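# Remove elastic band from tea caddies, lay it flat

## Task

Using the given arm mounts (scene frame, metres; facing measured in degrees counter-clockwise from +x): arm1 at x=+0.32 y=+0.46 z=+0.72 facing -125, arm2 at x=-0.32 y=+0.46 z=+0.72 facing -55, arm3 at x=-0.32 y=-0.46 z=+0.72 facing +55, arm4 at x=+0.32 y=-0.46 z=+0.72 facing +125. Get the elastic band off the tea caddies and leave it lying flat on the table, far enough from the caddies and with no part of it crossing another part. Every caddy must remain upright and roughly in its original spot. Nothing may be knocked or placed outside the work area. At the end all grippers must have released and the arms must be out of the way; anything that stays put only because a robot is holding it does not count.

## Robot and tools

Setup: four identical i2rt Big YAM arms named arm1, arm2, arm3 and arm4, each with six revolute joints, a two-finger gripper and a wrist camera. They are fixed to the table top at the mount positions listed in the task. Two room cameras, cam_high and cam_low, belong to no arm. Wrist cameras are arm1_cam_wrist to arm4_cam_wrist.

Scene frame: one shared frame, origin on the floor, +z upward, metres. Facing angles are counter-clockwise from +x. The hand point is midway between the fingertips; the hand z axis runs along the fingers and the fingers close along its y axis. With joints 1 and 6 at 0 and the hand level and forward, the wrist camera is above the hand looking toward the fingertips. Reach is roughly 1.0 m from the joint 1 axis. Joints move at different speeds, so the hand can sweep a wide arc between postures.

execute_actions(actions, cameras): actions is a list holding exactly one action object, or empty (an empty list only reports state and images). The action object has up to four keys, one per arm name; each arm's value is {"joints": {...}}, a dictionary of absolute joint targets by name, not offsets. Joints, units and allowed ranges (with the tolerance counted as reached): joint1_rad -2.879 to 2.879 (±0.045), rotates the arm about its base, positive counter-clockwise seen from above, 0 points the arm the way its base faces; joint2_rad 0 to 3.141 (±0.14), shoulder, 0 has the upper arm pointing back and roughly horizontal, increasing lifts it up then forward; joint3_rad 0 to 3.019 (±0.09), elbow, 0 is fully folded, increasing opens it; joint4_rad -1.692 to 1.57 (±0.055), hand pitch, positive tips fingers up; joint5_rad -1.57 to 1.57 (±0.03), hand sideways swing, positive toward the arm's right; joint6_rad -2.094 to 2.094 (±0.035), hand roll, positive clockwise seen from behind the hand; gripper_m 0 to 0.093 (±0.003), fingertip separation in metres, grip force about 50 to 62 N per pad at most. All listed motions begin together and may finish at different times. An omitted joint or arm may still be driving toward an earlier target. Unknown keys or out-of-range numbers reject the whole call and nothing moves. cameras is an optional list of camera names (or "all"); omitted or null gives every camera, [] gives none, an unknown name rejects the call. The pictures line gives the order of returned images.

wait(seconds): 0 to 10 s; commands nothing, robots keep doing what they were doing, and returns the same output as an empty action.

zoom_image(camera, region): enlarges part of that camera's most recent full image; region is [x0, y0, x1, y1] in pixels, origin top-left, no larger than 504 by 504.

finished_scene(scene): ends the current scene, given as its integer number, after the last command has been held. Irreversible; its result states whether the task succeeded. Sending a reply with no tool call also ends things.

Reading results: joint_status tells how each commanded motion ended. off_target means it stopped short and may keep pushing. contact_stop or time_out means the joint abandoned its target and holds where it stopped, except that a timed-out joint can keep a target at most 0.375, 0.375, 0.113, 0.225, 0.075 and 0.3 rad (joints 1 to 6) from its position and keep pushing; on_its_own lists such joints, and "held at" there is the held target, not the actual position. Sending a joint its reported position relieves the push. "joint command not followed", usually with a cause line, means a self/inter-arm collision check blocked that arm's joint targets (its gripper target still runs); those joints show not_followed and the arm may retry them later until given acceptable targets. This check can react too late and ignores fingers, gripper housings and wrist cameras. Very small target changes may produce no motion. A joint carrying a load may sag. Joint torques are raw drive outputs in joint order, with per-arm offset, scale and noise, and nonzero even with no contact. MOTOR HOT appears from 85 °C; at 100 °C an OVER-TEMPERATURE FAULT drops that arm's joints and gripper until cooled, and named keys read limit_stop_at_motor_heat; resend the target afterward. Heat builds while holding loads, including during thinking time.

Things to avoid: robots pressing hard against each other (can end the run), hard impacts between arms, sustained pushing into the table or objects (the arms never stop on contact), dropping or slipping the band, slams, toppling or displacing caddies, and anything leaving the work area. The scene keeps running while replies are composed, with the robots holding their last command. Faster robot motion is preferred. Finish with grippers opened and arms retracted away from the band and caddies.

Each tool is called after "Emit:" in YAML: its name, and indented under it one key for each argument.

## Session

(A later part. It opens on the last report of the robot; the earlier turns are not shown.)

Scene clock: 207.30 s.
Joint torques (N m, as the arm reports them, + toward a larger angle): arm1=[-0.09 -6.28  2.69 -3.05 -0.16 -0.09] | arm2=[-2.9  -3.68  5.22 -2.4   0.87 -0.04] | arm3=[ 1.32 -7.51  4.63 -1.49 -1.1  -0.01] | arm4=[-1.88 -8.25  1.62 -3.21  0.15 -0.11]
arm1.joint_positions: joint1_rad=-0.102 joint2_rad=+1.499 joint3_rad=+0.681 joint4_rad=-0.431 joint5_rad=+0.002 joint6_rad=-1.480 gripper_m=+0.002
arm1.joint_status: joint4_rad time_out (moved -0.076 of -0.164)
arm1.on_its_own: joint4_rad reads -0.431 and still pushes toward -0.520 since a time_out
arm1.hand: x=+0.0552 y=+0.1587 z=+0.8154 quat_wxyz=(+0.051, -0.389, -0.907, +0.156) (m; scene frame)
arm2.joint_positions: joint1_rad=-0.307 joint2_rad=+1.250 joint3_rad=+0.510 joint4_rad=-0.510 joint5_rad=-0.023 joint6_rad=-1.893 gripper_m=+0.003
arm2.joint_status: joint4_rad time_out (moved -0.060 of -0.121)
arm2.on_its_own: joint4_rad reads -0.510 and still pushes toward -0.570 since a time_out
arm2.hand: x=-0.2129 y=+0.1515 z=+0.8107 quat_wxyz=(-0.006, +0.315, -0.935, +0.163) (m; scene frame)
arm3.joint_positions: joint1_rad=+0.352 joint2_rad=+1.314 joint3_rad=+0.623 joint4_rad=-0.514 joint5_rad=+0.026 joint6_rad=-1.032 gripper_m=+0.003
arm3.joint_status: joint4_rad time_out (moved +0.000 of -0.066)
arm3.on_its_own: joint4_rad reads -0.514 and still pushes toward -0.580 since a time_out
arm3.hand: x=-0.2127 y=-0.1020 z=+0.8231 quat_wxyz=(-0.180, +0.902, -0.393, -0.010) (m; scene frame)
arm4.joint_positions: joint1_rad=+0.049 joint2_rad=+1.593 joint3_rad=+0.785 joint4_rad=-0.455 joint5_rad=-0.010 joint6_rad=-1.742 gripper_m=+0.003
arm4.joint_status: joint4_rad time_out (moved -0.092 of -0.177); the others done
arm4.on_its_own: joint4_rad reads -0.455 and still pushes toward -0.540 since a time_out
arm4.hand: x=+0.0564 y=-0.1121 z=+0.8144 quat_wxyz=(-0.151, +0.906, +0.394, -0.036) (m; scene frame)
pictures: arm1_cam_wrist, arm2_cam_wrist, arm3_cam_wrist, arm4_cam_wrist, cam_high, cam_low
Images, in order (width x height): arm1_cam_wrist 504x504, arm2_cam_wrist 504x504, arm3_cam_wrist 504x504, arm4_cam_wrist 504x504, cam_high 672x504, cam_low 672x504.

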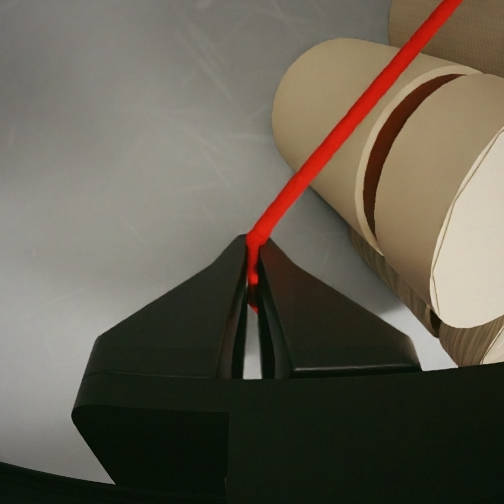

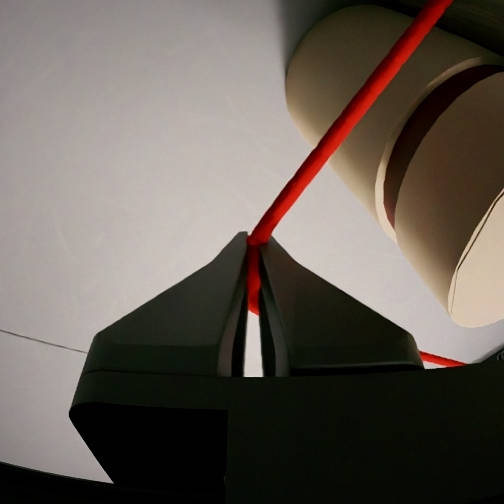

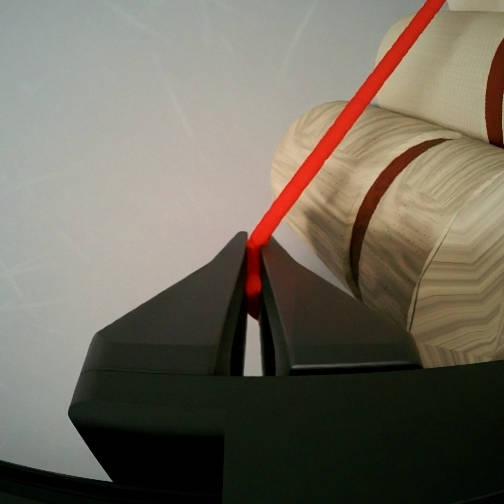

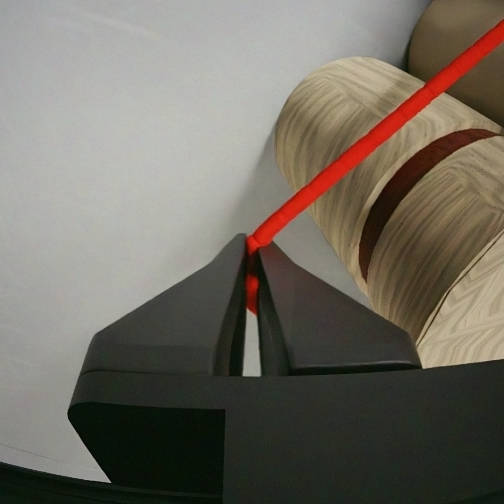

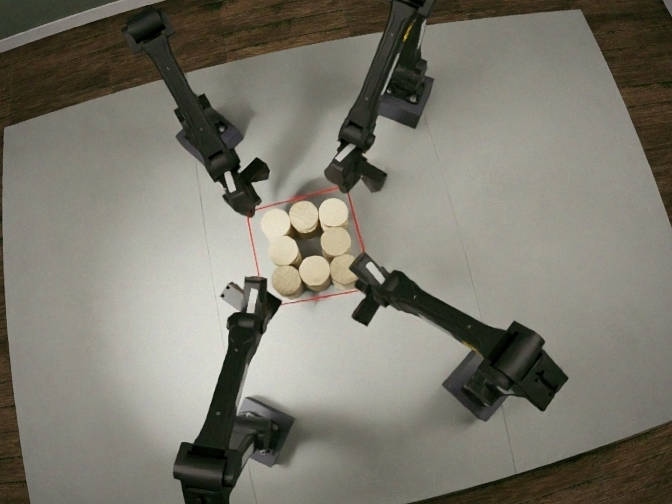

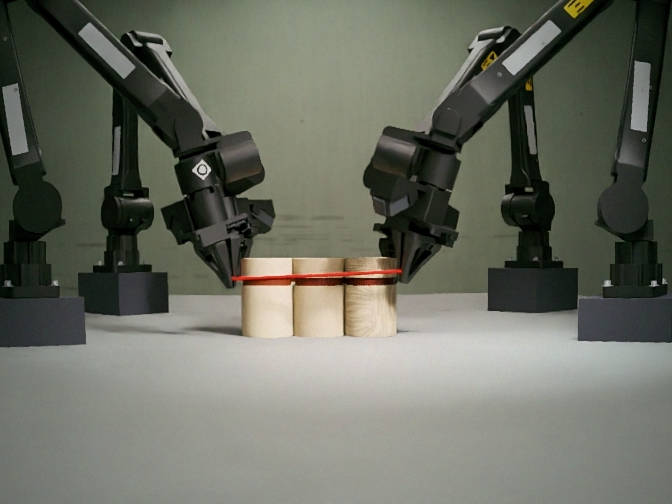

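Emit:
execute_actions:
  actions:
    - {"arm1":{"joints":{"joint2_rad":1.29,"joint4_rad":-0.61}},"arm2":{"joints":{"joint2_rad":0.99,"joint4_rad":-0.66}},"arm3":{"joints":{"joint2_rad":1.10,"joint4_rad":-0.66}},"arm4":{"joints":{"joint2_rad":1.39,"joint4_rad":-0.63}}}
  cameras: ["cam_high","cam_low"]

Scene clock: 220.50 s.
Joint torques (N m, as the arm reports them, + toward a larger angle): arm1=[-0.06 -4.55  4.31 -2.66 -0.15 -0.08] | arm2=[-1.97 -1.11  7.07 -1.5   0.88  0.01] | arm3=[ 1.19 -5.39  6.19 -1.3  -1.1  -0.01] | arm4=[-1.75 -6.27  2.97 -2.82  0.14 -0.1 ]
arm1.joint_positions: joint1_rad=-0.102 joint2_rad=+1.275 joint3_rad=+0.680 joint4_rad=-0.525 joint5_rad=+0.002 joint6_rad=-1.480 gripper_m=+0.002
arm1.joint_status: joint4_rad time_out (moved -0.094 of -0.179); the others done
arm1.on_its_own: joint4_rad reads -0.525 and still pushes toward -0.610 since a time_out
arm1.hand: x=+0.0565 y=+0.1603 z=+0.8914 quat_wxyz=(+0.070, -0.384, -0.895, +0.216) (m; scene frame)
arm2.joint_positions: joint1_rad=-0.307 joint2_rad=+0.982 joint3_rad=+0.510 joint4_rad=-0.601 joint5_rad=-0.024 joint6_rad=-1.894 gripper_m=+0.003
arm2.joint_status: joint4_rad time_out (moved -0.092 of -0.150); the others done
arm2.on_its_own: joint4_rad reads -0.601 and still pushes toward -0.660 since a time_out
arm2.hand: x=-0.2125 y=+0.1531 z=+0.8838 quat_wxyz=(-0.007, +0.311, -0.917, +0.249) (m; scene frame)
arm3.joint_positions: joint1_rad=+0.352 joint2_rad=+1.095 joint3_rad=+0.622 joint4_rad=-0.594 joint5_rad=+0.026 joint6_rad=-1.032 gripper_m=+0.003
arm3.joint_status: joint4_rad time_out (moved -0.080 of -0.146); the others done
arm3.on_its_own: joint4_rad reads -0.594 and still pushes toward -0.660 since a time_out
arm3.hand: x=-0.2144 y=-0.1077 z=+0.8910 quat_wxyz=(-0.247, +0.888, -0.387, -0.019) (m; scene frame)
arm4.joint_positions: joint1_rad=+0.049 joint2_rad=+1.370 joint3_rad=+0.785 joint4_rad=-0.551 joint5_rad=-0.009 joint6_rad=-1.742 gripper_m=+0.003
arm4.joint_status: joint4_rad time_out (moved -0.096 of -0.175); the others done
arm4.on_its_own: joint4_rad reads -0.551 and still pushes toward -0.630 since a time_out
arm4.hand: x=+0.0569 y=-0.1143 z=+0.8985 quat_wxyz=(-0.212, +0.895, +0.389, -0.050) (m; scene frame)
pictures: cam_high, cam_low
Images, in order (width x height): cam_high 672x504, cam_low 672x504.

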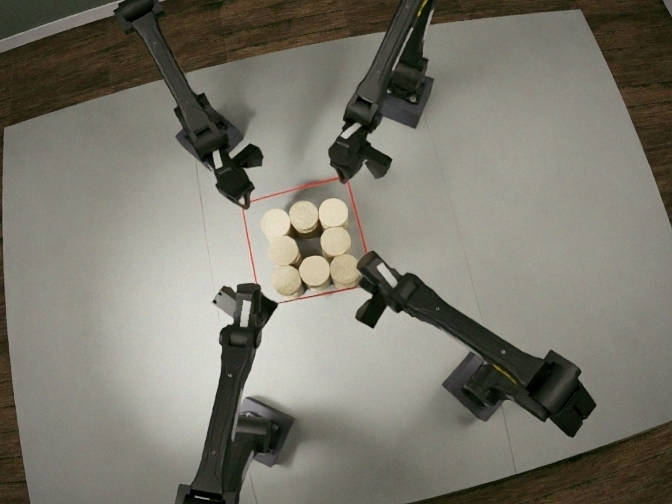

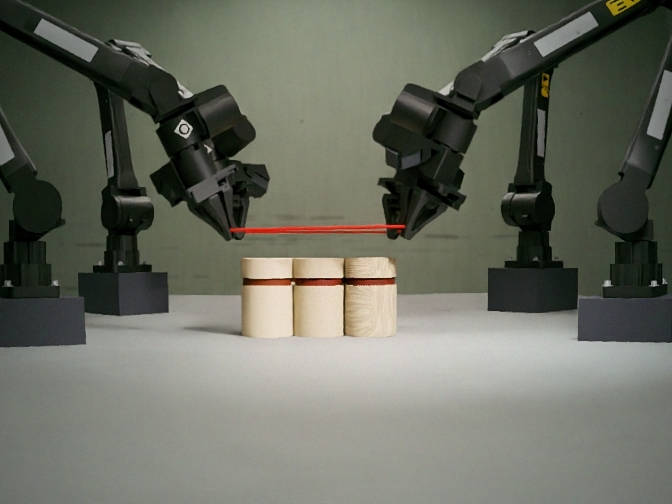

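Emit:
execute_actions:
  actions:
    - {"arm1":{"joints":{"joint1_rad":0.13,"joint2_rad":1.25,"joint3_rad":0.78,"joint4_rad":-0.75,"joint6_rad":-1.25}},"arm2":{"joints":{"joint1_rad":-0.04,"joint2_rad":1.22,"joint3_rad":0.87,"joint4_rad":-0.85,"joint6_rad":-1.75}},"arm3":{"joints":{"joint1_rad":0.09,"joint2_rad":1.29,"joint3_rad":0.94,"joint4_rad":-0.87,"joint6_rad":-1.27}},"arm4":{"joints":{"joint1_rad":-0.16,"joint2_rad":1.32,"joint3_rad":0.84,"joint4_rad":-0.75,"joint6_rad":-1.87}}}
  cameras: []

Emit:
execute_actions:
  actions:
    - {"arm1":{"joints":{"joint1_rad":0.36,"joint2_rad":1.25,"joint3_rad":0.81,"joint4_rad":-0.93,"joint6_rad":-1.0}},"arm2":{"joints":{"joint1_rad":0.16,"joint2_rad":1.50,"joint3_rad":1.16,"joint4_rad":-1.03,"joint6_rad":-1.6}},"arm3":{"joints":{"joint1_rad":-0.12,"joint2_rad":1.52,"joint3_rad":1.21,"joint4_rad":-1.07,"joint6_rad":-1.5}},"arm4":{"joints":{"joint1_rad":-0.385,"joint2_rad":1.31,"joint3_rad":0.85,"joint4_rad":-0.91,"joint6_rad":-2.0}}}
  cameras: ["cam_high","cam_low"]

Scene clock: 248.60 s.
Joint torques (N m, as the arm reports them, + toward a larger angle): arm1=[ 0.81 -6.91  9.82 -0.2  -0.47  0.14] | arm2=[-0.8  -5.53 11.48 -0.61  0.32  0.18] | arm3=[-0.05 -9.1  11.11 -0.36 -0.39 -0.03] | arm4=[-2.16 -7.72  7.56 -0.48  0.36 -0.14]
arm1.joint_positions: joint1_rad=+0.117 joint2_rad=+1.261 joint3_rad=+0.774 joint4_rad=-0.728 joint5_rad=+0.011 joint6_rad=-1.264 gripper_m=+0.002
arm1.joint_status: all done
arm1.hand: x=+0.1296 y=+0.1159 z=+0.9172 quat_wxyz=(+0.023, -0.387, -0.904, +0.180) (m; scene frame)
arm2.joint_positions: joint1_rad=-0.035 joint2_rad=+1.213 joint3_rad=+0.850 joint4_rad=-0.823 joint5_rad=-0.009 joint6_rad=-1.758 gripper_m=+0.003
arm2.joint_status: all done
arm2.hand: x=-0.0926 y=+0.1285 z=+0.9351 quat_wxyz=(-0.038, +0.375, -0.907, +0.189) (m; scene frame)
arm3.joint_positions: joint1_rad=+0.085 joint2_rad=+1.285 joint3_rad=+0.923 joint4_rad=-0.832 joint5_rad=+0.009 joint6_rad=-1.260 gripper_m=+0.003
arm3.joint_status: all done
arm3.hand: x=-0.0962 y=-0.0947 z=+0.9310 quat_wxyz=(-0.184, +0.894, -0.409, +0.028) (m; scene frame)
arm4.joint_positions: joint1_rad=-0.143 joint2_rad=+1.326 joint3_rad=+0.840 joint4_rad=-0.728 joint5_rad=-0.016 joint6_rad=-1.860 gripper_m=+0.003
arm4.joint_status: all done
arm4.hand: x=+0.1335 y=-0.0853 z=+0.9234 quat_wxyz=(-0.179, +0.916, +0.359, -0.018) (m; scene frame)
pictures: none
No camera images: the call's "cameras" was empty. Leave "cameras" out to get every camera's image.

Scene clock: 249.87 s.
Joint torques (N m, as the arm reports them, + toward a larger angle): arm1=[-0.12 -6.7  10.98 -0.49 -0.27  0.1 ] | arm2=[-0.23 -8.41 11.55 -1.12 -0.12  0.19] | arm3=[ -0.24 -13.58  11.48  -0.89   0.03  -0.05] | arm4=[-1.43 -7.98  8.25 -0.75  0.25 -0.08]
arm1.joint_positions: joint1_rad=+0.358 joint2_rad=+1.261 joint3_rad=+0.788 joint4_rad=-0.908 joint5_rad=+0.005 joint6_rad=-1.011 gripper_m=+0.002
arm1.joint_status: all done
arm1.hand: x=+0.2275 y=+0.1158 z=+0.9106 quat_wxyz=(-0.011, -0.396, -0.913, +0.099) (m; scene frame)
arm2.joint_positions: joint1_rad=+0.160 joint2_rad=+1.494 joint3_rad=+1.135 joint4_rad=-0.999 joint5_rad=+0.003 joint6_rad=-1.610 gripper_m=+0.003
arm2.joint_status: all done
arm2.hand: x=+0.0140 y=+0.1292 z=+0.9275 quat_wxyz=(-0.032, +0.400, -0.910, +0.102) (m; scene frame)
arm3.joint_positions: joint1_rad=-0.123 joint2_rad=+1.520 joint3_rad=+1.187 joint4_rad=-1.025 joint5_rad=+0.000 joint6_rad=-1.488 gripper_m=+0.003
arm3.joint_status: all done
arm3.hand: x=+0.0106 y=-0.1071 z=+0.9291 quat_wxyz=(-0.099, +0.909, -0.403, +0.036) (m; scene frame)
arm4.joint_positions: joint1_rad=-0.379 joint2_rad=+1.326 joint3_rad=+0.840 joint4_rad=-0.889 joint5_rad=-0.013 joint6_rad=-1.992 gripper_m=+0.003
arm4.joint_status: all done
arm4.hand: x=+0.2353 y=-0.0891 z=+0.9135 quat_wxyz=(-0.102, +0.944, +0.313, +0.008) (m; scene frame)
pictures: cam_high, cam_low
Images, in order (width x height): cam_high 672x504, cam_low 672x504.

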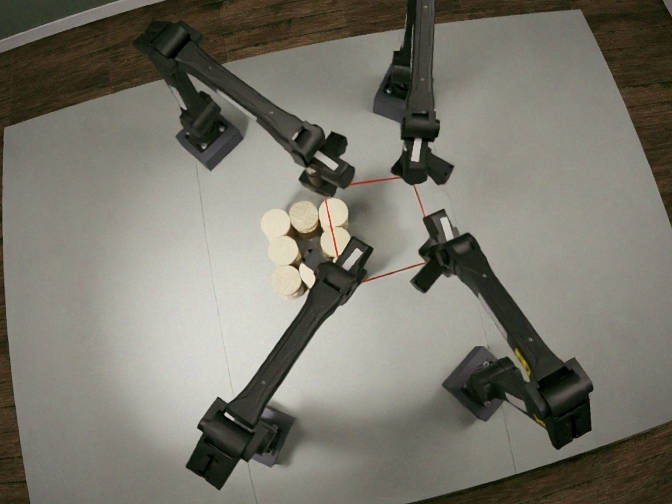

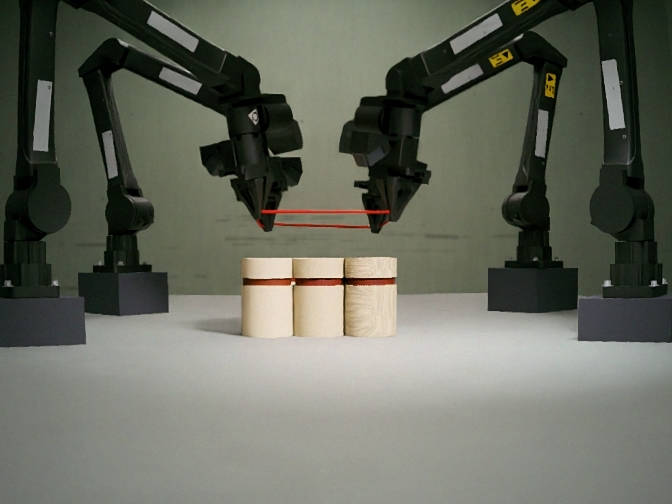

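Emit:
execute_actions:
  actions:
    - {"arm1":{"joints":{"joint1_rad":0.63,"joint2_rad":1.19,"joint3_rad":0.72,"joint4_rad":-0.80,"joint6_rad":-0.75}},"arm2":{"joints":{"joint1_rad":0.28,"joint2_rad":1.72,"joint3_rad":1.44,"joint4_rad":-1.11,"joint6_rad":-1.5}},"arm3":{"joints":{"joint1_rad":-0.25,"joint2_rad":1.73,"joint3_rad":1.48,"joint4_rad":-1.15,"joint6_rad":-1.63}},"arm4":{"joints":{"joint1_rad":-0.64,"joint2_rad":1.21,"joint3_rad":0.73,"joint4_rad":-0.80,"joint6_rad":-2.05}}}
  cameras: []

Emit:
execute_actions:
  actions:
    - {"arm1":{"joints":{"joint1_rad":0.89,"joint2_rad":1.20,"joint3_rad":0.705,"joint4_rad":-0.69,"joint6_rad":-0.51}},"arm2":{"joints":{"joint1_rad":0.37,"joint2_rad":1.96,"joint3_rad":1.74,"joint4_rad":-1.18,"joint6_rad":-1.39}},"arm3":{"joints":{"joint1_rad":-0.35,"joint2_rad":1.955,"joint3_rad":1.765,"joint4_rad":-1.22,"joint6_rad":-1.77}},"arm4":{"joints":{"joint1_rad":-0.885,"joint2_rad":1.214,"joint3_rad":0.70,"joint4_rad":-0.675}}}
  cameras: ["cam_high","cam_low"]

Scene clock: 260.17 s.
Joint torques (N m, as the arm reports them, + toward a larger angle): arm1=[ 0.02 -5.55  8.68  0.75 -0.17  0.05] | arm2=[  0.34 -13.37  12.44  -0.65  -0.28   0.13] | arm3=[ -0.67 -17.75  12.37  -0.59   0.18  -0.06] | arm4=[-1.23 -5.93  6.63  0.43  0.18 -0.09]
arm1.joint_positions: joint1_rad=+0.626 joint2_rad=+1.196 joint3_rad=+0.726 joint4_rad=-0.802 joint5_rad=+0.003 joint6_rad=-0.761 gripper_m=+0.002
arm1.joint_status: all done
arm1.hand: x=+0.3228 y=+0.1016 z=+0.9137 quat_wxyz=(-0.057, -0.385, -0.910, +0.142) (m; scene frame)
arm2.joint_positions: joint1_rad=+0.277 joint2_rad=+1.716 joint3_rad=+1.406 joint4_rad=-1.089 joint5_rad=+0.007 joint6_rad=-1.509 gripper_m=+0.003
arm2.joint_status: all done
arm2.hand: x=+0.1125 y=+0.1208 z=+0.9244 quat_wxyz=(-0.032, +0.408, -0.909, +0.080) (m; scene frame)
arm3.joint_positions: joint1_rad=-0.248 joint2_rad=+1.733 joint3_rad=+1.447 joint4_rad=-1.117 joint5_rad=-0.003 joint6_rad=-1.619 gripper_m=+0.003
arm3.joint_status: all done
arm3.hand: x=+0.1090 y=-0.1034 z=+0.9252 quat_wxyz=(-0.074, +0.912, -0.402, +0.037) (m; scene frame)
arm4.joint_positions: joint1_rad=-0.634 joint2_rad=+1.211 joint3_rad=+0.744 joint4_rad=-0.804 joint5_rad=-0.010 joint6_rad=-2.043 gripper_m=+0.003
arm4.joint_status: all done
arm4.hand: x=+0.3319 y=-0.0956 z=+0.9213 quat_wxyz=(-0.150, +0.964, +0.214, +0.037) (m; scene frame)
pictures: none
No camera images: the call's "cameras" was empty. Leave "cameras" out to get every camera's image.

Scene clock: 261.40 s.
Joint torques (N m, as the arm reports them, + toward a larger angle): arm1=[ 0.03 -4.74  9.12  0.99 -0.17  0.06] | arm2=[  0.59 -16.32  13.11  -0.57  -0.29   0.15] | arm3=[ -0.79 -21.42  12.96  -0.3    0.2   -0.07] | arm4=[-1.31 -5.58  7.03  0.75  0.12 -0.06]
arm1.joint_positions: joint1_rad=+0.886 joint2_rad=+1.196 joint3_rad=+0.707 joint4_rad=-0.694 joint5_rad=+0.004 joint6_rad=-0.520 gripper_m=+0.002
arm1.joint_status: all done
arm1.hand: x=+0.4194 y=+0.0974 z=+0.9144 quat_wxyz=(-0.116, -0.374, -0.907, +0.158) (m; scene frame)
arm2.joint_positions: joint1_rad=+0.366 joint2_rad=+1.955 joint3_rad=+1.701 joint4_rad=-1.165 joint5_rad=+0.007 joint6_rad=-1.399 gripper_m=+0.003
arm2.joint_status: all done
arm2.hand: x=+0.2116 y=+0.1143 z=+0.9041 quat_wxyz=(-0.034, +0.399, -0.914, +0.067) (m; scene frame)
arm3.joint_positions: joint1_rad=-0.344 joint2_rad=+1.958 joint3_rad=+1.726 joint4_rad=-1.194 joint5_rad=-0.004 joint6_rad=-1.758 gripper_m=+0.003
arm3.joint_status: all done
arm3.hand: x=+0.2053 y=-0.1027 z=+0.9065 quat_wxyz=(-0.060, +0.921, -0.382, +0.039) (m; scene frame)
arm4.joint_positions: joint1_rad=-0.880 joint2_rad=+1.211 joint3_rad=+0.708 joint4_rad=-0.681 joint5_rad=-0.009 joint6_rad=-2.045 gripper_m=+0.003
arm4.joint_status: all done
arm4.hand: x=+0.4244 y=-0.0965 z=+0.9169 quat_wxyz=(-0.185, +0.976, +0.095, +0.071) (m; scene frame)
pictures: cam_high, cam_low
Images, in order (width x height): cam_high 672x504, cam_low 672x504.

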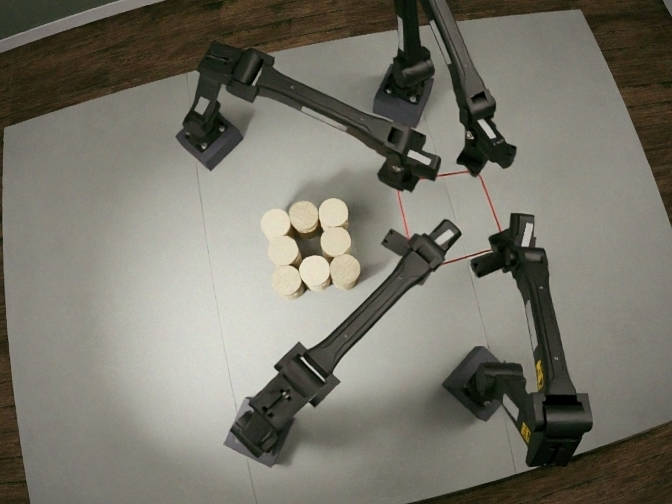

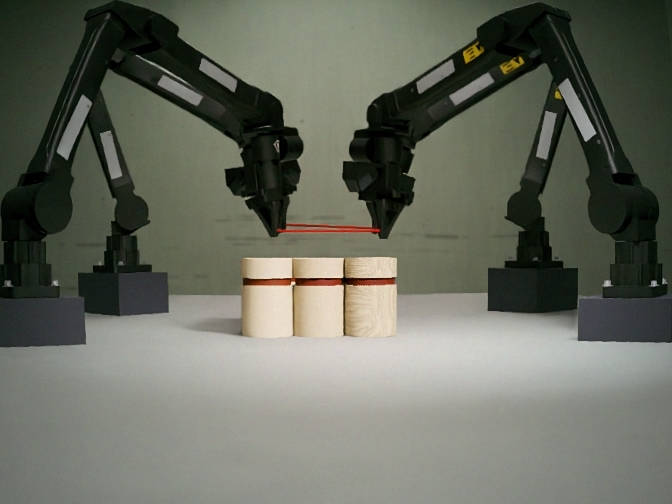

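Emit:
execute_actions:
  actions:
    - {"arm1":{"joints":{"joint2_rad":1.41,"joint3_rad":0.585,"joint4_rad":-0.38}},"arm2":{"joints":{"joint1_rad":0.345,"joint2_rad":2.045,"joint3_rad":1.62,"joint4_rad":-0.93}},"arm3":{"joints":{"joint2_rad":2.035,"joint3_rad":1.645,"joint4_rad":-0.94}},"arm4":{"joints":{"joint2_rad":1.425,"joint3_rad":0.585,"joint4_rad":-0.37}}}
  cameras: []

Emit:
execute_actions:
  actions:
    - {"arm1":{"joints":{"joint2_rad":1.65,"joint3_rad":0.52,"joint4_rad":-0.06}},"arm2":{"joints":{"joint2_rad":2.14,"joint3_rad":1.545,"joint4_rad":-0.72}},"arm3":{"joints":{"joint2_rad":2.125,"joint3_rad":1.565,"joint4_rad":-0.73}},"arm4":{"joints":{"joint2_rad":1.665,"joint3_rad":0.522,"joint4_rad":-0.05}}}

Scene clock: 269.23 s.
Joint torques (N m, as the arm reports them, + toward a larger angle): arm1=[ 0.04 -6.47  6.69  0.97 -0.18  0.05] | arm2=[ -0.03 -17.38  10.11   0.51  -0.17   0.11] | arm3=[ -1.03 -22.87  10.55   1.46   0.08  -0.05] | arm4=[-1.16 -7.    4.73  0.63  0.04 -0.04]
arm1.joint_positions: joint1_rad=+0.886 joint2_rad=+1.412 joint3_rad=+0.593 joint4_rad=-0.384 joint5_rad=+0.004 joint6_rad=-0.518 gripper_m=+0.002
arm1.joint_status: all done
arm1.hand: x=+0.4194 y=+0.0951 z=+0.8201 quat_wxyz=(-0.110, -0.375, -0.908, +0.150) (m; scene frame)
arm2.joint_positions: joint1_rad=+0.348 joint2_rad=+2.047 joint3_rad=+1.608 joint4_rad=-0.938 joint5_rad=+0.003 joint6_rad=-1.398 gripper_m=+0.003
arm2.joint_status: all done
arm2.hand: x=+0.2174 y=+0.0965 z=+0.8195 quat_wxyz=(-0.046, +0.390, -0.916, +0.084) (m; scene frame)
arm3.joint_positions: joint1_rad=-0.344 joint2_rad=+2.046 joint3_rad=+1.628 joint4_rad=-0.956 joint5_rad=-0.001 joint6_rad=-1.759 gripper_m=+0.003
arm3.joint_status: all done
arm3.hand: x=+0.2199 y=-0.0936 z=+0.8219 quat_wxyz=(-0.080, +0.919, -0.381, +0.054) (m; scene frame)
arm4.joint_positions: joint1_rad=-0.880 joint2_rad=+1.430 joint3_rad=+0.602 joint4_rad=-0.374 joint5_rad=-0.007 joint6_rad=-2.048 gripper_m=+0.003
arm4.joint_status: all done
arm4.hand: x=+0.4263 y=-0.0925 z=+0.8242 quat_wxyz=(-0.176, +0.977, +0.096, +0.069) (m; scene frame)
pictures: none
No camera images: the call's "cameras" was empty. Leave "cameras" out to get every camera's image.

Scene clock: 270.37 s.
Joint torques (N m, as the arm reports them, + toward a larger angle): arm1=[ 0.09 -7.04  4.32  1.02 -0.17  0.05] | arm2=[ -0.65 -17.75   9.18   0.61  -0.17   0.11] | arm3=[ -0.93 -22.37   9.68   1.6    0.09  -0.05] | arm4=[-1.14 -7.75  2.86  0.67  0.03 -0.03]
arm1.joint_positions: joint1_rad=+0.886 joint2_rad=+1.644 joint3_rad=+0.531 joint4_rad=-0.065 joint5_rad=+0.004 joint6_rad=-0.517 gripper_m=+0.002
arm1.joint_status: all done
arm1.hand: x=+0.4196 y=+0.0927 z=+0.7468 quat_wxyz=(-0.118, -0.375, -0.906, +0.160) (m; scene frame)
arm2.joint_positions: joint1_rad=+0.348 joint2_rad=+2.138 joint3_rad=+1.534 joint4_rad=-0.729 joint5_rad=+0.003 joint6_rad=-1.397 gripper_m=+0.003
arm2.joint_status: all done
arm2.hand: x=+0.2217 y=+0.0925 z=+0.7446 quat_wxyz=(-0.058, +0.389, -0.914, +0.103) (m; scene frame)
arm3.joint_positions: joint1_rad=-0.344 joint2_rad=+2.129 joint3_rad=+1.550 joint4_rad=-0.747 joint5_rad=-0.001 joint6_rad=-1.760 gripper_m=+0.003
arm3.joint_status: all done
arm3.hand: x=+0.2258 y=-0.0899 z=+0.7504 quat_wxyz=(-0.101, +0.917, -0.380, +0.068) (m; scene frame)
arm4.joint_positions: joint1_rad=-0.880 joint2_rad=+1.663 joint3_rad=+0.538 joint4_rad=-0.054 joint5_rad=-0.005 joint6_rad=-2.049 gripper_m=+0.003
arm4.joint_status: all done
arm4.hand: x=+0.4270 y=-0.0916 z=+0.7494 quat_wxyz=(-0.186, +0.975, +0.096, +0.073) (m; scene frame)
pictures: arm1_cam_wrist, arm2_cam_wrist, arm3_cam_wrist, arm4_cam_wrist, cam_high, cam_low
Images, in order (width x height): arm1_cam_wrist 504x504, arm2_cam_wrist 504x504, arm3_cam_wrist 504x504, arm4_cam_wrist 504x504, cam_high 672x504, cam_low 672x504.

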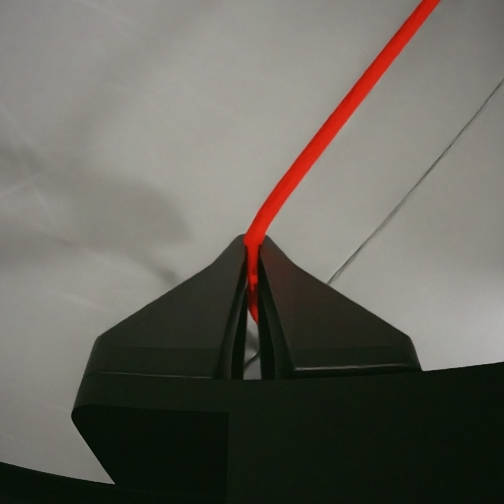

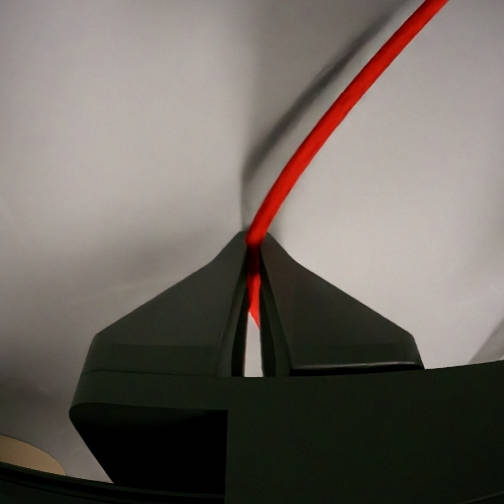

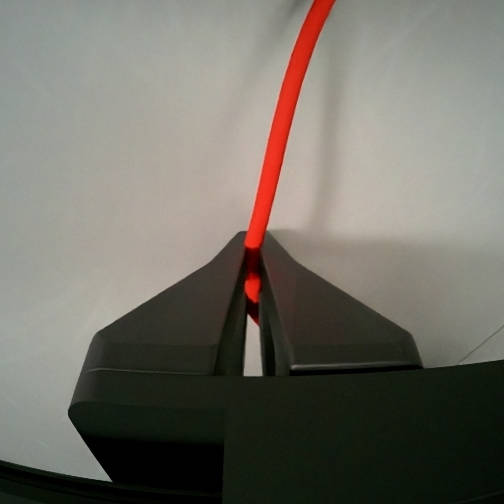

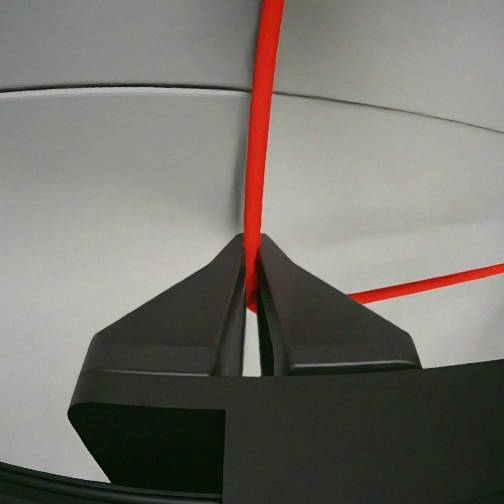

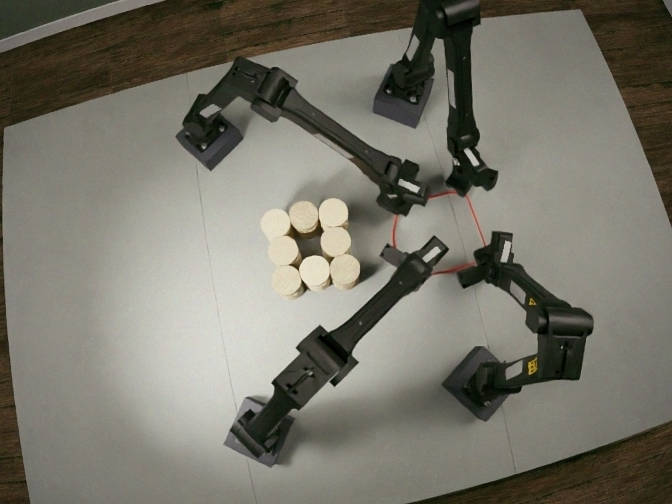

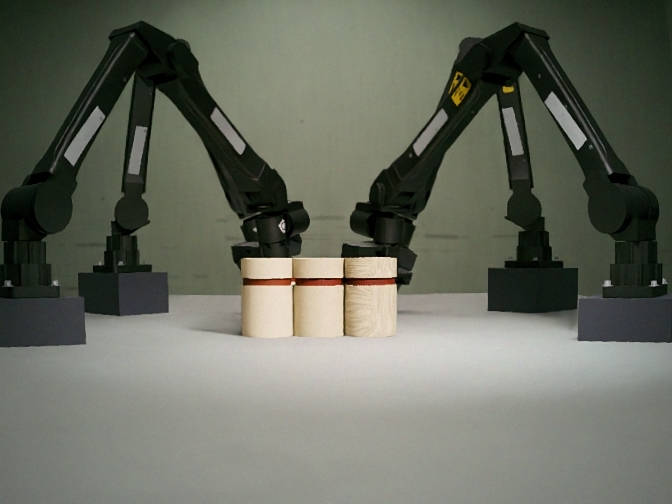

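Slack. Lower a bit, release, lift.

Emit:
execute_actions:
  actions:
    - {"arm1":{"joints":{"joint2_rad":1.72,"joint4_rad":0.01}},"arm2":{"joints":{"joint2_rad":2.165}},"arm3":{"joints":{"joint2_rad":2.15}},"arm4":{"joints":{"joint2_rad":1.73,"joint4_rad":0.015}}}
  cameras: []

Emit:
execute_actions:
  actions:
    - {"arm1":{"joints":{"gripper_m":0.03}},"arm2":{"joints":{"gripper_m":0.03}},"arm3":{"joints":{"gripper_m":0.03}},"arm4":{"joints":{"gripper_m":0.03}}}
  cameras: []

Emit:
execute_actions:
  actions:
    - {"arm1":{"joints":{"joint2_rad":1.45,"joint4_rad":-0.2}},"arm2":{"joints":{"joint2_rad":2.0,"joint4_rad":-0.85}},"arm3":{"joints":{"joint2_rad":1.98,"joint4_rad":-0.87}},"arm4":{"joints":{"joint2_rad":1.46,"joint4_rad":-0.2}}}

Scene clock: 279.77 s.
Joint torques (N m, as the arm reports them, + toward a larger angle): arm1=[ 0.02 -5.5   4.04  1.04 -0.16  0.05] | arm2=[ -1.12 -14.94   9.36   0.68  -0.18   0.15] | arm3=[ -0.96 -20.11   9.64   1.56   0.09  -0.05] | arm4=[-1.24 -6.21  2.53  0.69 -0.03 -0.03]
arm1.joint_positions: joint1_rad=+0.886 joint2_rad=+1.691 joint3_rad=+0.529 joint4_rad=+0.006 joint5_rad=+0.004 joint6_rad=-0.517 gripper_m=+0.002
arm1.joint_status: all done
arm1.hand: x=+0.4210 y=+0.0875 z=+0.7361 quat_wxyz=(-0.125, -0.374, -0.904, +0.168) (m; scene frame)
arm2.joint_positions: joint1_rad=+0.348 joint2_rad=+2.138 joint3_rad=+1.534 joint4_rad=-0.729 joint5_rad=+0.003 joint6_rad=-1.397 gripper_m=+0.003
arm2.joint_status: all done
arm2.hand: x=+0.2217 y=+0.0925 z=+0.7446 quat_wxyz=(-0.058, +0.389, -0.914, +0.103) (m; scene frame)
arm3.joint_positions: joint1_rad=-0.344 joint2_rad=+2.130 joint3_rad=+1.550 joint4_rad=-0.747 joint5_rad=-0.001 joint6_rad=-1.760 gripper_m=+0.003
arm3.joint_status: all done
arm3.hand: x=+0.2256 y=-0.0901 z=+0.7495 quat_wxyz=(-0.100, +0.917, -0.380, +0.067) (m; scene frame)
arm4.joint_positions: joint1_rad=-0.880 joint2_rad=+1.701 joint3_rad=+0.537 joint4_rad=+0.010 joint5_rad=-0.004 joint6_rad=-2.049 gripper_m=+0.003
arm4.joint_status: all done
arm4.hand: x=+0.4291 y=-0.0853 z=+0.7416 quat_wxyz=(-0.198, +0.972, +0.096, +0.079) (m; scene frame)
pictures: none
No camera images: the call's "cameras" was empty. Leave "cameras" out to get every camera's image.

Scene clock: 280.33 s.
Joint torques (N m, as the arm reports them, + toward a larger angle): arm1=[-0.01 -5.33  4.11  0.37 -0.33  0.05] | arm2=[ -0.78 -14.97   9.47   0.69  -0.11   0.1 ] | arm3=[ -1.1  -20.2    9.53   1.18   0.09  -0.05] | arm4=[-1.29 -5.68  2.67 -0.08  0.1  -0.03]
arm1.joint_positions: joint1_rad=+0.886 joint2_rad=+1.690 joint3_rad=+0.530 joint4_rad=+0.023 joint5_rad=+0.008 joint6_rad=-0.517 gripper_m=+0.030
arm1.joint_status: all done
arm1.hand: x=+0.4215 y=+0.0830 z=+0.7385 quat_wxyz=(-0.129, -0.373, -0.902, +0.176) (m; scene frame)
arm2.joint_positions: joint1_rad=+0.348 joint2_rad=+2.138 joint3_rad=+1.534 joint4_rad=-0.727 joint5_rad=+0.003 joint6_rad=-1.397 gripper_m=+0.030
arm2.joint_status: all done
arm2.hand: x=+0.2221 y=+0.0923 z=+0.7447 quat_wxyz=(-0.058, +0.389, -0.914, +0.103) (m; scene frame)
arm3.joint_positions: joint1_rad=-0.344 joint2_rad=+2.130 joint3_rad=+1.552 joint4_rad=-0.737 joint5_rad=-0.001 joint6_rad=-1.760 gripper_m=+0.030
arm3.joint_status: all done
arm3.hand: x=+0.2282 y=-0.0883 z=+0.7508 quat_wxyz=(-0.105, +0.917, -0.379, +0.070) (m; scene frame)
arm4.joint_positions: joint1_rad=-0.880 joint2_rad=+1.696 joint3_rad=+0.538 joint4_rad=+0.030 joint5_rad=-0.008 joint6_rad=-2.049 gripper_m=+0.030
arm4.joint_status: all done
arm4.hand: x=+0.4300 y=-0.0794 z=+0.7460 quat_wxyz=(-0.211, +0.969, +0.096, +0.082) (m; scene frame)
pictures: none
No camera images: the call's "cameras" was empty. Leave "cameras" out to get every camera's image.

Scene clock: 281.67 s.
Joint torques (N m, as the arm reports them, + toward a larger angle): arm1=[-0.01 -5.75  7.43  0.59 -0.13  0.05] | arm2=[ -0.66 -15.78  10.46   0.2   -0.17   0.16] | arm3=[ -1.   -21.39  10.68   0.41   0.09  -0.03] | arm4=[-1.14 -6.23  5.49  0.19 -0.08 -0.03]
arm1.joint_positions: joint1_rad=+0.886 joint2_rad=+1.447 joint3_rad=+0.514 joint4_rad=-0.192 joint5_rad=+0.002 joint6_rad=-0.517 gripper_m=+0.030
arm1.joint_status: all done
arm1.hand: x=+0.4189 y=+0.0972 z=+0.7994 quat_wxyz=(-0.134, -0.372, -0.901, +0.180) (m; scene frame)
arm2.joint_positions: joint1_rad=+0.348 joint2_rad=+1.992 joint3_rad=+1.532 joint4_rad=-0.844 joint5_rad=+0.003 joint6_rad=-1.397 gripper_m=+0.030
arm2.joint_status: all done
arm2.hand: x=+0.2149 y=+0.0983 z=+0.8288 quat_wxyz=(-0.066, +0.388, -0.912, +0.115) (m; scene frame)
arm3.joint_positions: joint1_rad=-0.344 joint2_rad=+1.985 joint3_rad=+1.547 joint4_rad=-0.857 joint5_rad=-0.001 joint6_rad=-1.760 gripper_m=+0.030
arm3.joint_status: all done
arm3.hand: x=+0.2173 y=-0.0953 z=+0.8335 quat_wxyz=(-0.114, +0.915, -0.379, +0.076) (m; scene frame)
arm4.joint_positions: joint1_rad=-0.880 joint2_rad=+1.454 joint3_rad=+0.522 joint4_rad=-0.192 joint5_rad=-0.002 joint6_rad=-2.049 gripper_m=+0.030
arm4.joint_status: all done
arm4.hand: x=+0.4261 y=-0.0958 z=+0.8060 quat_wxyz=(-0.211, +0.969, +0.095, +0.085) (m; scene frame)
pictures: arm1_cam_wrist, arm2_cam_wrist, arm3_cam_wrist, arm4_cam_wrist, cam_high, cam_low
Images, in order (width x height): arm1_cam_wrist 504x504, arm2_cam_wrist 504x504, arm3_cam_wrist 504x504, arm4_cam_wrist 504x504, cam_high 672x504, cam_low 672x504.

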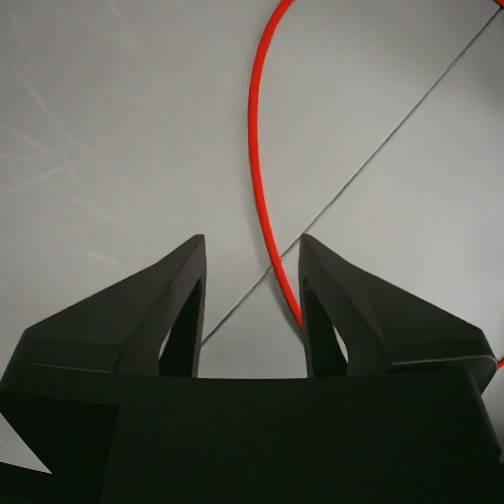

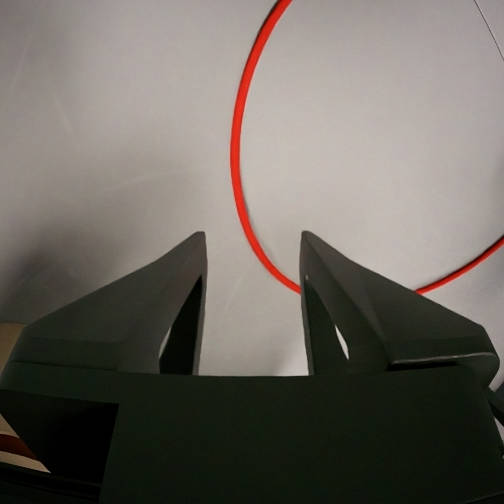

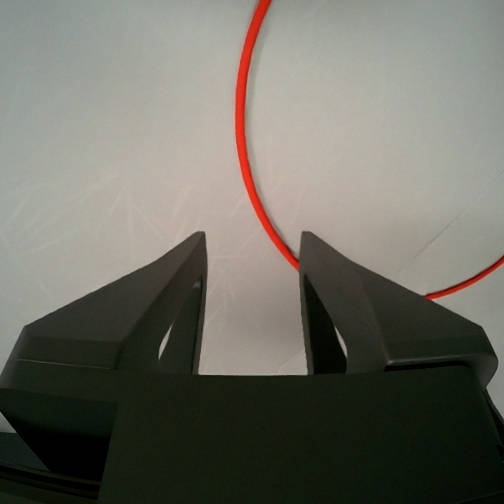

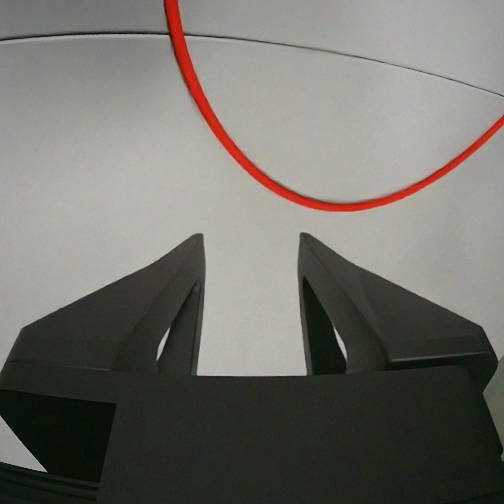

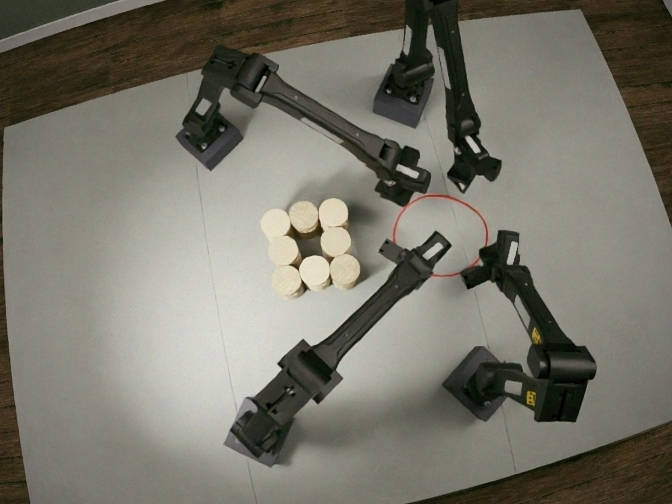

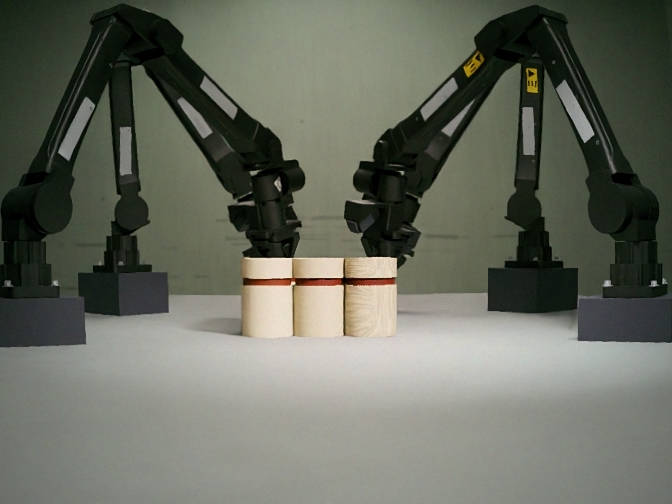

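Emit:
execute_actions:
  actions:
    - {"arm1":{"joints":{"joint1_rad":1.1,"joint2_rad":0.7,"joint4_rad":-0.6}},"arm2":{"joints":{"joint2_rad":0.9,"joint4_rad":-1.1}},"arm3":{"joints":{"joint2_rad":0.9,"joint4_rad":-1.1}},"arm4":{"joints":{"joint1_rad":-1.1,"joint2_rad":0.7,"joint4_rad":-0.6}}}
  cameras: ["cam_high"]

Emit:
finished_scene:
  scene: 1

Scene clock: 288.30 s.
Joint torques (N m, as the arm reports them, + toward a larger angle): arm1=[-0.22  0.09 11.26  1.14 -0.05  0.06] | arm2=[-0.18  0.29 10.05  1.06 -0.1   0.18] | arm3=[-1.07 -1.92 10.36  1.42  0.16  0.02] | arm4=[-0.45 -1.24  9.08  0.74 -0.14 -0.01]
arm1.joint_positions: joint1_rad=+1.099 joint2_rad=+0.702 joint3_rad=+0.514 joint4_rad=-0.593 joint5_rad=+0.001 joint6_rad=-0.517 gripper_m=+0.030
arm1.joint_status: all done
arm1.hand: x=+0.4716 y=+0.1720 z=+0.9953 quat_wxyz=(-0.266, -0.259, -0.885, +0.282) (m; scene frame)
arm2.joint_positions: joint1_rad=+0.348 joint2_rad=+0.890 joint3_rad=+1.540 joint4_rad=-1.093 joint5_rad=+0.003 joint6_rad=-1.396 gripper_m=+0.030
arm2.joint_status: all done
arm2.hand: x=-0.0152 y=+0.2613 z=+1.3807 quat_wxyz=(-0.285, +0.332, -0.778, +0.451) (m; scene frame)
arm3.joint_positions: joint1_rad=-0.344 joint2_rad=+0.891 joint3_rad=+1.555 joint4_rad=-1.086 joint5_rad=-0.001 joint6_rad=-1.760 gripper_m=+0.030
arm3.joint_status: all done
arm3.hand: x=-0.0206 y=-0.2546 z=+1.3851 quat_wxyz=(-0.453, +0.776, -0.320, +0.299) (m; scene frame)
arm4.joint_positions: joint1_rad=-1.103 joint2_rad=+0.700 joint3_rad=+0.522 joint4_rad=-0.592 joint5_rad=+0.000 joint6_rad=-2.049 gripper_m=+0.030
arm4.joint_status: all done
arm4.hand: x=+0.4784 y=-0.1750 z=+1.0070 quat_wxyz=(-0.348, +0.918, -0.013, +0.187) (m; scene frame)
pictures: cam_high
Images, in order (width x height): cam_high 672x504.

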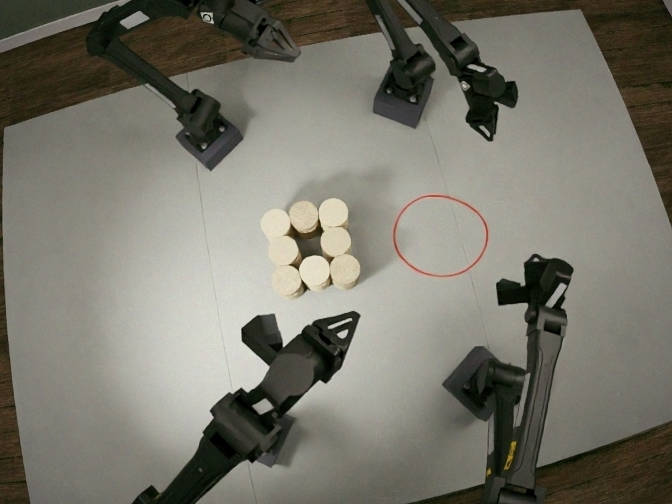

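The scene is finished: the task was done.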